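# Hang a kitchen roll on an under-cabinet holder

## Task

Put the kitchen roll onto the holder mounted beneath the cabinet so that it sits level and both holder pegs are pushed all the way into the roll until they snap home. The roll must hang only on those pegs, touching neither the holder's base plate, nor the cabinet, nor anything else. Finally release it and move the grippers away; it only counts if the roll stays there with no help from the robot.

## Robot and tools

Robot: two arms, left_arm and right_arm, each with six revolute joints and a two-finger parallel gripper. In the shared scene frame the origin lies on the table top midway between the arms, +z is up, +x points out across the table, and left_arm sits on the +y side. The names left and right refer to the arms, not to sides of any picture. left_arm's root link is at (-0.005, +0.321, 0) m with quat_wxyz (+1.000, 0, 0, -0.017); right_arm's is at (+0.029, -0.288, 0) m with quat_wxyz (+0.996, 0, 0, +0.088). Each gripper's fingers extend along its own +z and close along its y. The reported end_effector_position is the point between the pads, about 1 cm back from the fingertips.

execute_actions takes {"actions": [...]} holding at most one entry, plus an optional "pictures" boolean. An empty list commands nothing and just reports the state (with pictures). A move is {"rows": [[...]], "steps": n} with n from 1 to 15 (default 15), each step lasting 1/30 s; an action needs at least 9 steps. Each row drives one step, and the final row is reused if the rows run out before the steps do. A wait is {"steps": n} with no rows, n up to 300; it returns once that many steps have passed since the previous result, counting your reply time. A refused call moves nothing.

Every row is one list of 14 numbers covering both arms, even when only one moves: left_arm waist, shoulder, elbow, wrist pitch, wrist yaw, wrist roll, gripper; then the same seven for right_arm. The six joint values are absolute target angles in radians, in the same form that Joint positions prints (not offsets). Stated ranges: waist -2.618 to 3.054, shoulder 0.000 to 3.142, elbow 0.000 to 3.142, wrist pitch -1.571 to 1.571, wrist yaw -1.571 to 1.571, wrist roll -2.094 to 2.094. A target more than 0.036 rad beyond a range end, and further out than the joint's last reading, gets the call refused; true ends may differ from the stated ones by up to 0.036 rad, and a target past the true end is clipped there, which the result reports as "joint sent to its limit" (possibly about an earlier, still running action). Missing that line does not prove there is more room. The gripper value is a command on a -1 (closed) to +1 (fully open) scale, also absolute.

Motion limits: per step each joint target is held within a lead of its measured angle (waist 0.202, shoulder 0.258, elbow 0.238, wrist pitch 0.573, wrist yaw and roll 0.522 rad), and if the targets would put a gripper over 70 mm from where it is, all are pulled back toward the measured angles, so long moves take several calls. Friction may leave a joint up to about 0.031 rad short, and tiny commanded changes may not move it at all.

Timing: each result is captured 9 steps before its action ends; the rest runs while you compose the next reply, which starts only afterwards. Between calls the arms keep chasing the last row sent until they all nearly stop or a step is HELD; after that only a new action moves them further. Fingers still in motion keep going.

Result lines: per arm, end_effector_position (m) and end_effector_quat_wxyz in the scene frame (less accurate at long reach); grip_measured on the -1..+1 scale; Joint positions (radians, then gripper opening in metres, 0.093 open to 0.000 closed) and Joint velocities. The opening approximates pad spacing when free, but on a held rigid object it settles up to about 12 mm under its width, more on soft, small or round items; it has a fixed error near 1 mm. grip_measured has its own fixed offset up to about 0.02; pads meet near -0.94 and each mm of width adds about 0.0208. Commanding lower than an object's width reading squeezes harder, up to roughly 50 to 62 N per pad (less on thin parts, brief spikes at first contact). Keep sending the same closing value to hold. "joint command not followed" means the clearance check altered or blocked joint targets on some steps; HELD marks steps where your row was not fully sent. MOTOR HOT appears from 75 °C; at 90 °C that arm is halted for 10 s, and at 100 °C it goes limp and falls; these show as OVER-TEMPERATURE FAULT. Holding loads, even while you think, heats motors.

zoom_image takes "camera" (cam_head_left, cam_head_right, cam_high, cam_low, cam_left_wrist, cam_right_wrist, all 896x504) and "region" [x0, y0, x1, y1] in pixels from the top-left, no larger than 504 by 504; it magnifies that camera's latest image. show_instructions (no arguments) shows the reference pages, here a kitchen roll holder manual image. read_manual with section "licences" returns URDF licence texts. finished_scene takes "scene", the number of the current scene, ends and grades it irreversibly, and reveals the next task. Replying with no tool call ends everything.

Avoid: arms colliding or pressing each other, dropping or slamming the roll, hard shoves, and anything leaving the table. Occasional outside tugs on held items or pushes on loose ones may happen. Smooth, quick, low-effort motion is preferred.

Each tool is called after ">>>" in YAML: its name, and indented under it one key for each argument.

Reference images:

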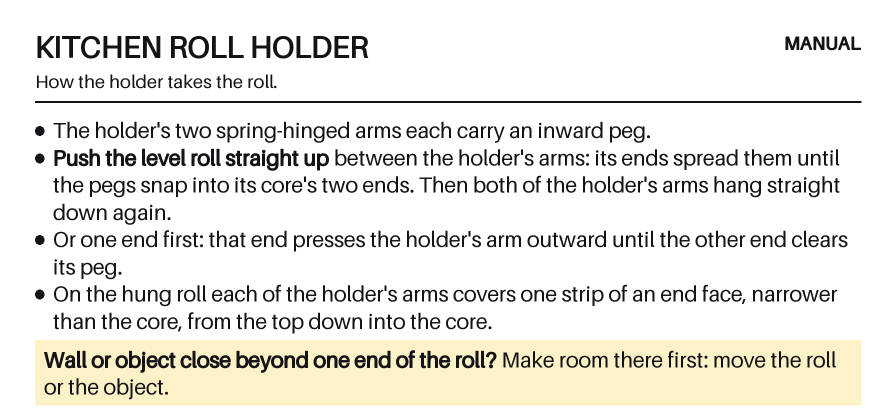

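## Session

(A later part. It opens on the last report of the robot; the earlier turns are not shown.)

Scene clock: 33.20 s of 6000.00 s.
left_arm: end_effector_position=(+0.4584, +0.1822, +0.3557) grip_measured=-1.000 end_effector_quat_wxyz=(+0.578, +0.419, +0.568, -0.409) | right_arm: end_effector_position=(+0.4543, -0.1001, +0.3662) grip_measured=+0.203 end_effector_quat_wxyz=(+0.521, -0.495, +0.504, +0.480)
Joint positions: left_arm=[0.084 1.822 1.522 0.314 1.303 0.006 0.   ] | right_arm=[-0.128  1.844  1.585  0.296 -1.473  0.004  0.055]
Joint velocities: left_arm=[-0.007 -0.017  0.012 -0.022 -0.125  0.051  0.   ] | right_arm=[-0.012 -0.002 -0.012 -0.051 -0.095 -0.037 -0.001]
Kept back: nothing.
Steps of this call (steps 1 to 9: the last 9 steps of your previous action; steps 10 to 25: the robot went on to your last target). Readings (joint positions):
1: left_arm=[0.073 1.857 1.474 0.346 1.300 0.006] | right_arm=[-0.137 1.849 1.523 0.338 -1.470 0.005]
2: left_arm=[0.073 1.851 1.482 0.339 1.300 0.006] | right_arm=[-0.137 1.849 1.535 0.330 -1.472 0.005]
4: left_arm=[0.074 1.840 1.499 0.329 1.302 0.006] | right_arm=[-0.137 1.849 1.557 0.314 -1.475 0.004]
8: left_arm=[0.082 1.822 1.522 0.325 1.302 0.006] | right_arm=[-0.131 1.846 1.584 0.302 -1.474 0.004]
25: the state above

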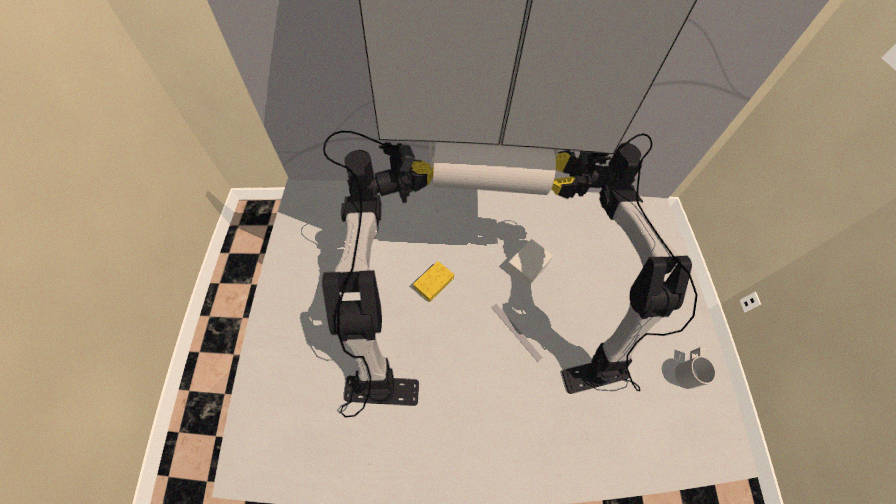

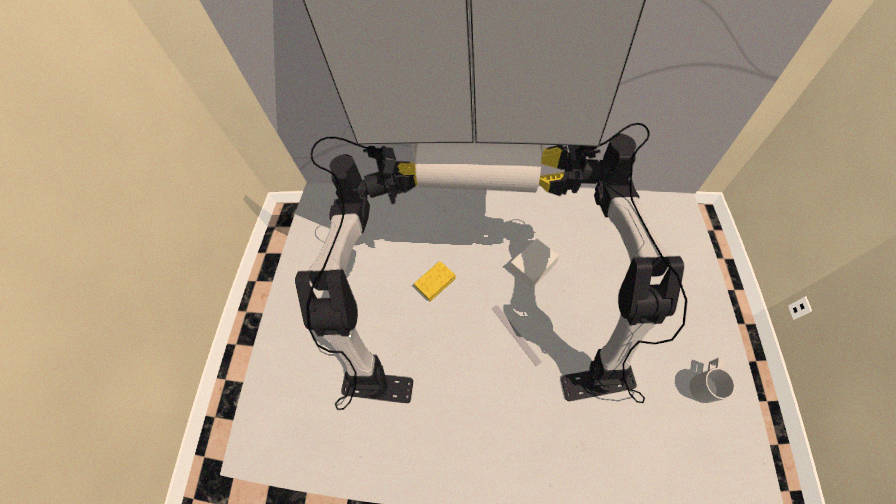

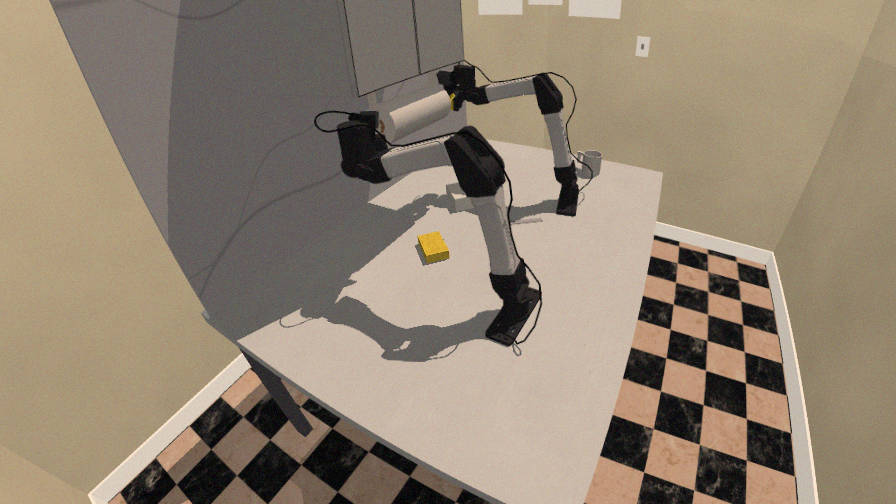

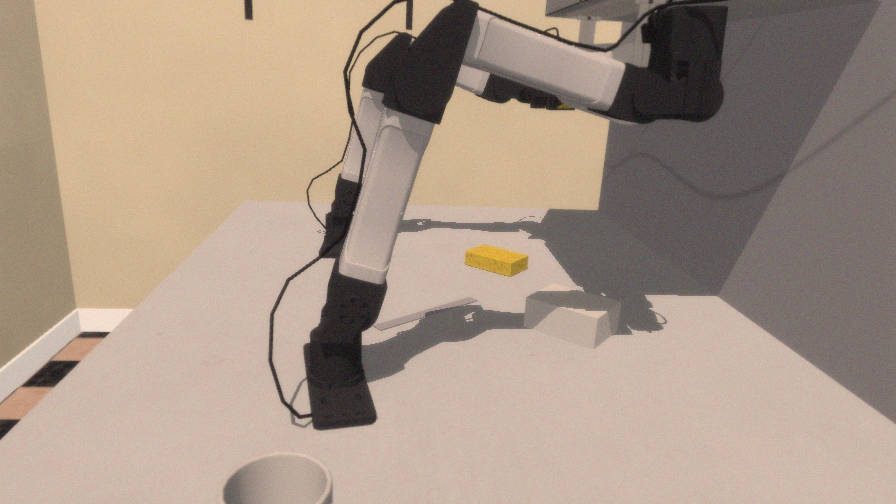

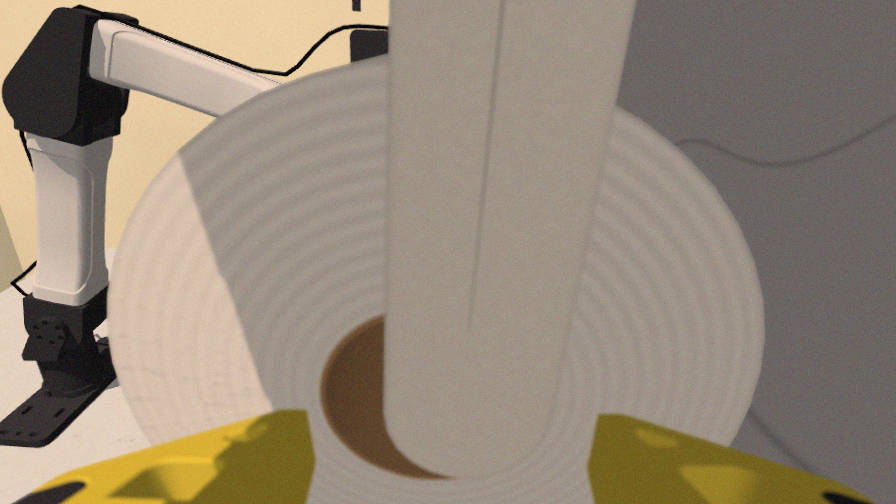

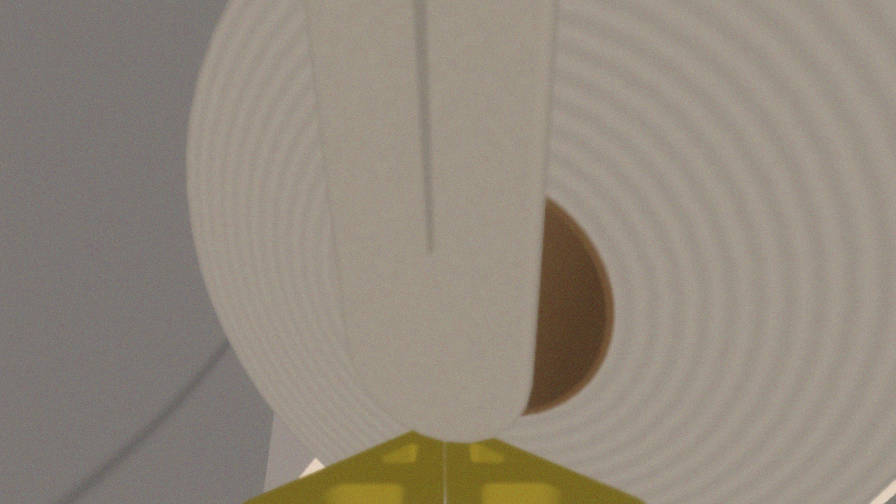

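Both snapped. Lower a little forward, then release.

>>> execute_actions:
  actions:
    - {"rows":[[0.015,1.82,1.53,0.33,1.39,0,-1,-0.075,1.86,1.59,0.28,-1.49,0,0.2],[0.015,1.84,1.53,0.33,1.39,0,-1,-0.075,1.875,1.59,0.28,-1.49,0,0.2],[0.015,1.84,1.53,0.33,1.39,0,-1,-0.075,1.875,1.59,0.28,-1.49,0,0.2],[0.015,1.84,1.53,0.33,1.39,0,-1,-0.075,1.875,1.59,0.28,-1.49,0,0.2],[0.015,1.84,1.53,0.33,1.39,0,-1,-0.075,1.875,1.59,0.28,-1.49,0,0.2],[0.035,1.84,1.53,0.32,1.37,0,-1,-0.09,1.875,1.59,0.28,-1.49,0,0.2],[0.055,1.84,1.53,0.31,1.35,0,-1,-0.105,1.875,1.59,0.28,-1.49,0,0.2],[0.075,1.84,1.53,0.31,1.32,0,-1,-0.12,1.875,1.59,0.28,-1.49,0,0.2],[0.095,1.84,1.53,0.31,1.31,0,-1,-0.14,1.875,1.59,0.28,-1.49,0,0.2],[0.12,1.84,1.53,0.31,1.31,0,-1,-0.165,1.875,1.59,0.28,-1.51,0,0.2],[0.15,1.84,1.53,0.31,1.31,0,-1,-0.195,1.875,1.59,0.28,-1.53,0,0.2],[0.19,1.84,1.53,0.31,1.31,0,-1,-0.235,1.875,1.59,0.28,-1.55,0,0.2],[0.24,1.84,1.53,0.31,1.31,0,-1,-0.28,1.875,1.59,0.28,-1.55,0,0.2]]}

>>> execute_actions:
  actions:
    - {"rows":[[0.45,1.6,1.25,0.4,1.31,0,-1,-0.5,1.6,1.25,0.4,-1.4,0,0.2]]}

>>> execute_actions:
  actions:
    - {"steps":25}
  pictures: true

Scene clock: 34.43 s of 6000.00 s.
left_arm: end_effector_position=(+0.4629, +0.1818, +0.3438) grip_measured=-1.000 end_effector_quat_wxyz=(+0.567, +0.414, +0.576, -0.419) | right_arm: end_effector_position=(+0.4550, -0.1003, +0.3654) grip_measured=+0.203 end_effector_quat_wxyz=(+0.521, -0.494, +0.504, +0.480)
Joint positions: left_arm=[0.083 1.847 1.522 0.305 1.31  0.006 0.   ] | right_arm=[-0.128  1.846  1.585  0.295 -1.472  0.004  0.055]
Joint velocities: left_arm=[-0.002  0.129 -0.002 -0.095  0.007 -0.007  0.   ] | right_arm=[-0.007  0.051 -0.002  0.022 -0.037 -0.022 -0.   ]
Steps of this call (steps 1 to 15: the robot went on to your last target; steps 16 to 31: nothing new was sent; steps 32 to 37: the first 6 steps of this action). Readings (joint positions):
32: left_arm=[0.084 1.823 1.522 0.312 1.303 0.006] | right_arm=[-0.128 1.844 1.585 0.296 -1.473 0.004]
33: left_arm=[0.084 1.825 1.522 0.311 1.304 0.006] | right_arm=[-0.128 1.844 1.585 0.296 -1.473 0.004]
35: left_arm=[0.084 1.836 1.522 0.310 1.307 0.006] | right_arm=[-0.128 1.844 1.585 0.296 -1.472 0.004]
37: the state above

Scene clock: 34.93 s of 6000.00 s.
left_arm: end_effector_position=(+0.4311, +0.3432, +0.3428) grip_measured=-1.000 end_effector_quat_wxyz=(+0.637, +0.294, +0.645, -0.303) | right_arm: end_effector_position=(+0.4432, -0.2576, +0.3562) grip_measured=+0.203 end_effector_quat_wxyz=(+0.607, -0.375, +0.598, +0.364)
Joint positions: left_arm=[0.464 1.635 1.269 0.342 1.303 0.006 0.   ] | right_arm=[-0.516  1.62   1.288  0.355 -1.439  0.003  0.055]
Joint velocities: left_arm=[ 0.613 -0.535 -0.139  0.271  0.007  0.022  0.   ] | right_arm=[-0.632 -0.466 -0.315  0.344  0.198 -0.081  0.   ]
Steps of this call (steps 1 to 9: the last 9 steps of your previous action; steps 10 to 15: the first 6 steps of this action). Readings (joint positions):
10: left_arm=[0.240 1.830 1.490 0.315 1.302 0.006] | right_arm=[-0.280 1.833 1.552 0.304 -1.499 0.003]
11: left_arm=[0.284 1.786 1.423 0.319 1.302 0.006] | right_arm=[-0.324 1.785 1.482 0.311 -1.482 0.003]
13: left_arm=[0.390 1.692 1.310 0.328 1.303 0.006] | right_arm=[-0.436 1.678 1.345 0.335 -1.456 0.003]
15: the state above

Scene clock: 35.77 s of 6000.00 s.
left_arm: end_effector_position=(+0.4238, +0.3352, +0.3598) grip_measured=-1.000 end_effector_quat_wxyz=(+0.652, +0.318, +0.626, -0.287) | right_arm: end_effector_position=(+0.4438, -0.2548, +0.3642) grip_measured=+0.203 end_effector_quat_wxyz=(+0.623, -0.381, +0.591, +0.344)
Joint positions: left_arm=[0.454 1.602 1.268 0.385 1.305 0.006 0.   ] | right_arm=[-0.506  1.604  1.282  0.394 -1.406  0.003  0.055]
Joint velocities: left_arm=[-0.002  0.002  0.007  0.022 -0.066 -0.022  0.   ] | right_arm=[ 0.012  0.012 -0.012 -0.095  0.022 -0.007 -0.   ]
Kept back: nothing.
Steps of this call (steps 1 to 9: the last 9 steps of your previous action; steps 10 to 25: the robot went on to your last target). Readings (joint positions):
1: left_arm=[0.477 1.620 1.268 0.352 1.303 0.006] | right_arm=[-0.528 1.609 1.283 0.365 -1.432 0.003]
2: left_arm=[0.477 1.610 1.268 0.364 1.303 0.006] | right_arm=[-0.528 1.605 1.282 0.373 -1.426 0.003]
4: left_arm=[0.465 1.602 1.268 0.379 1.304 0.006] | right_arm=[-0.516 1.604 1.282 0.385 -1.419 0.003]
8: left_arm=[0.454 1.602 1.268 0.384 1.305 0.006] | right_arm=[-0.506 1.604 1.282 0.391 -1.412 0.003]
25: the state above

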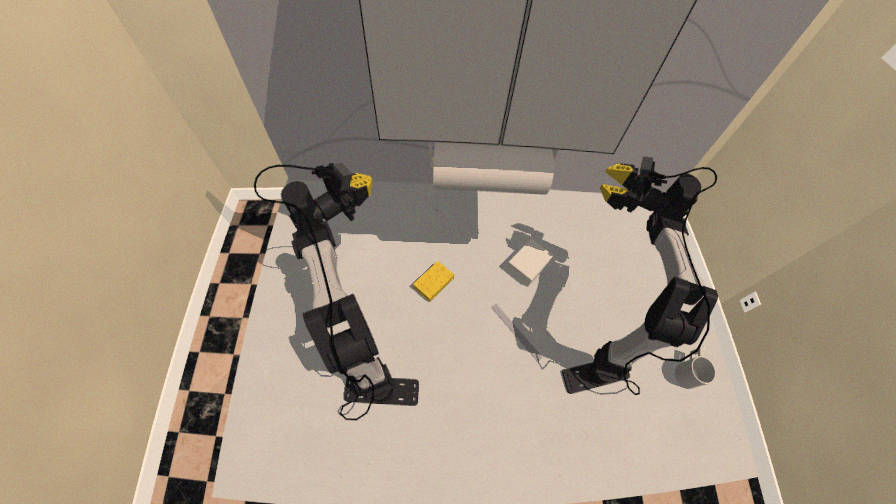

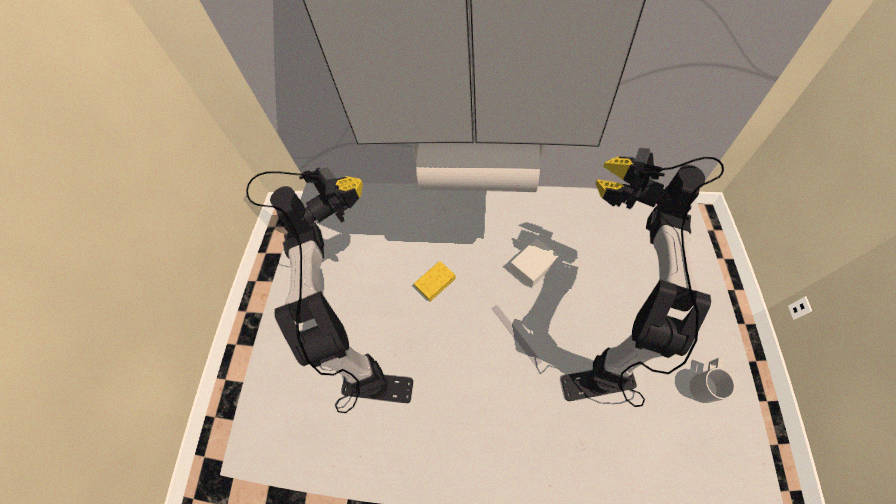

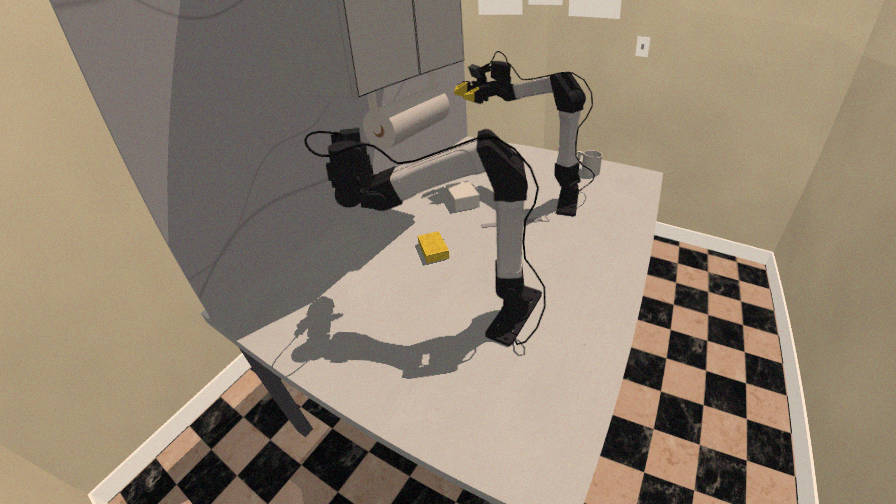

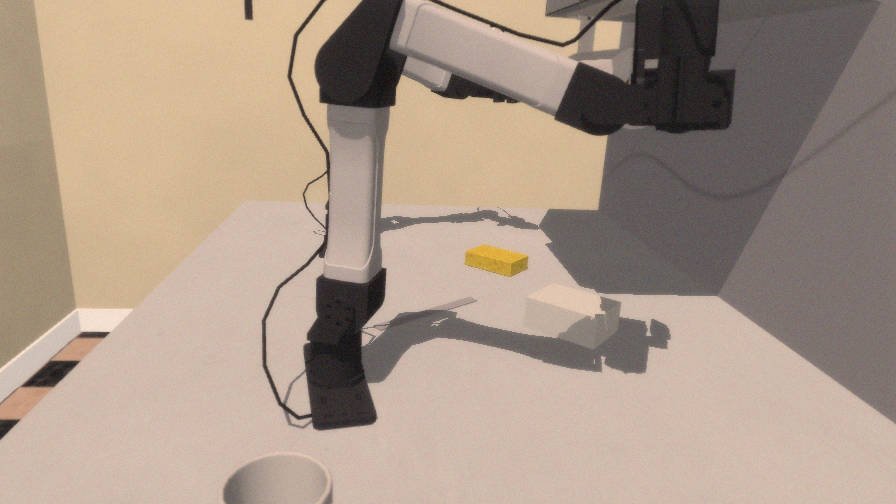

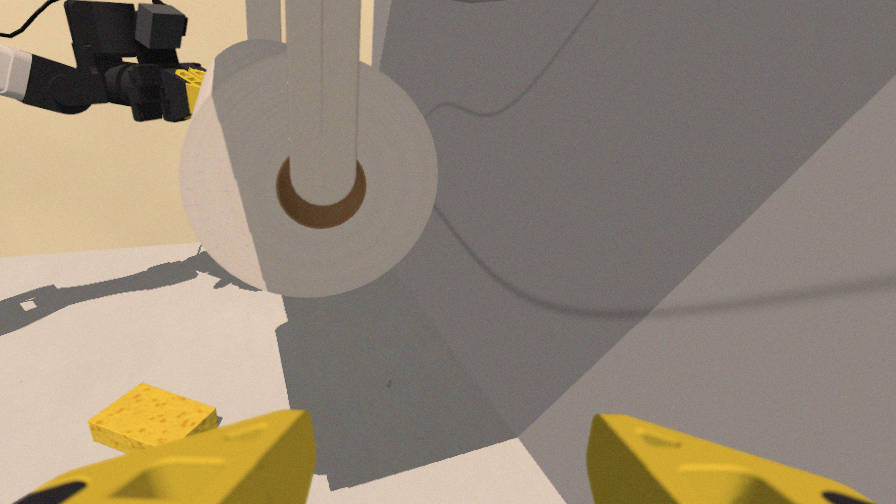

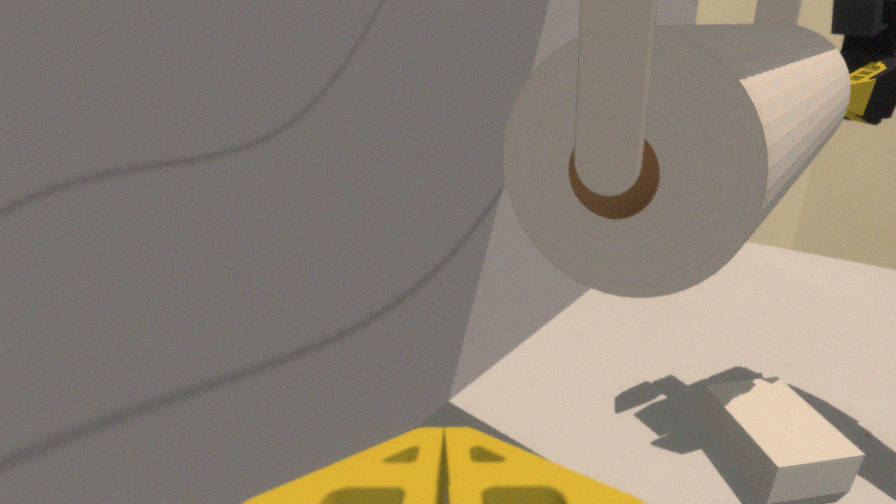

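>>> finished_scene:
  scene: 1

The scene is finished: the task was done.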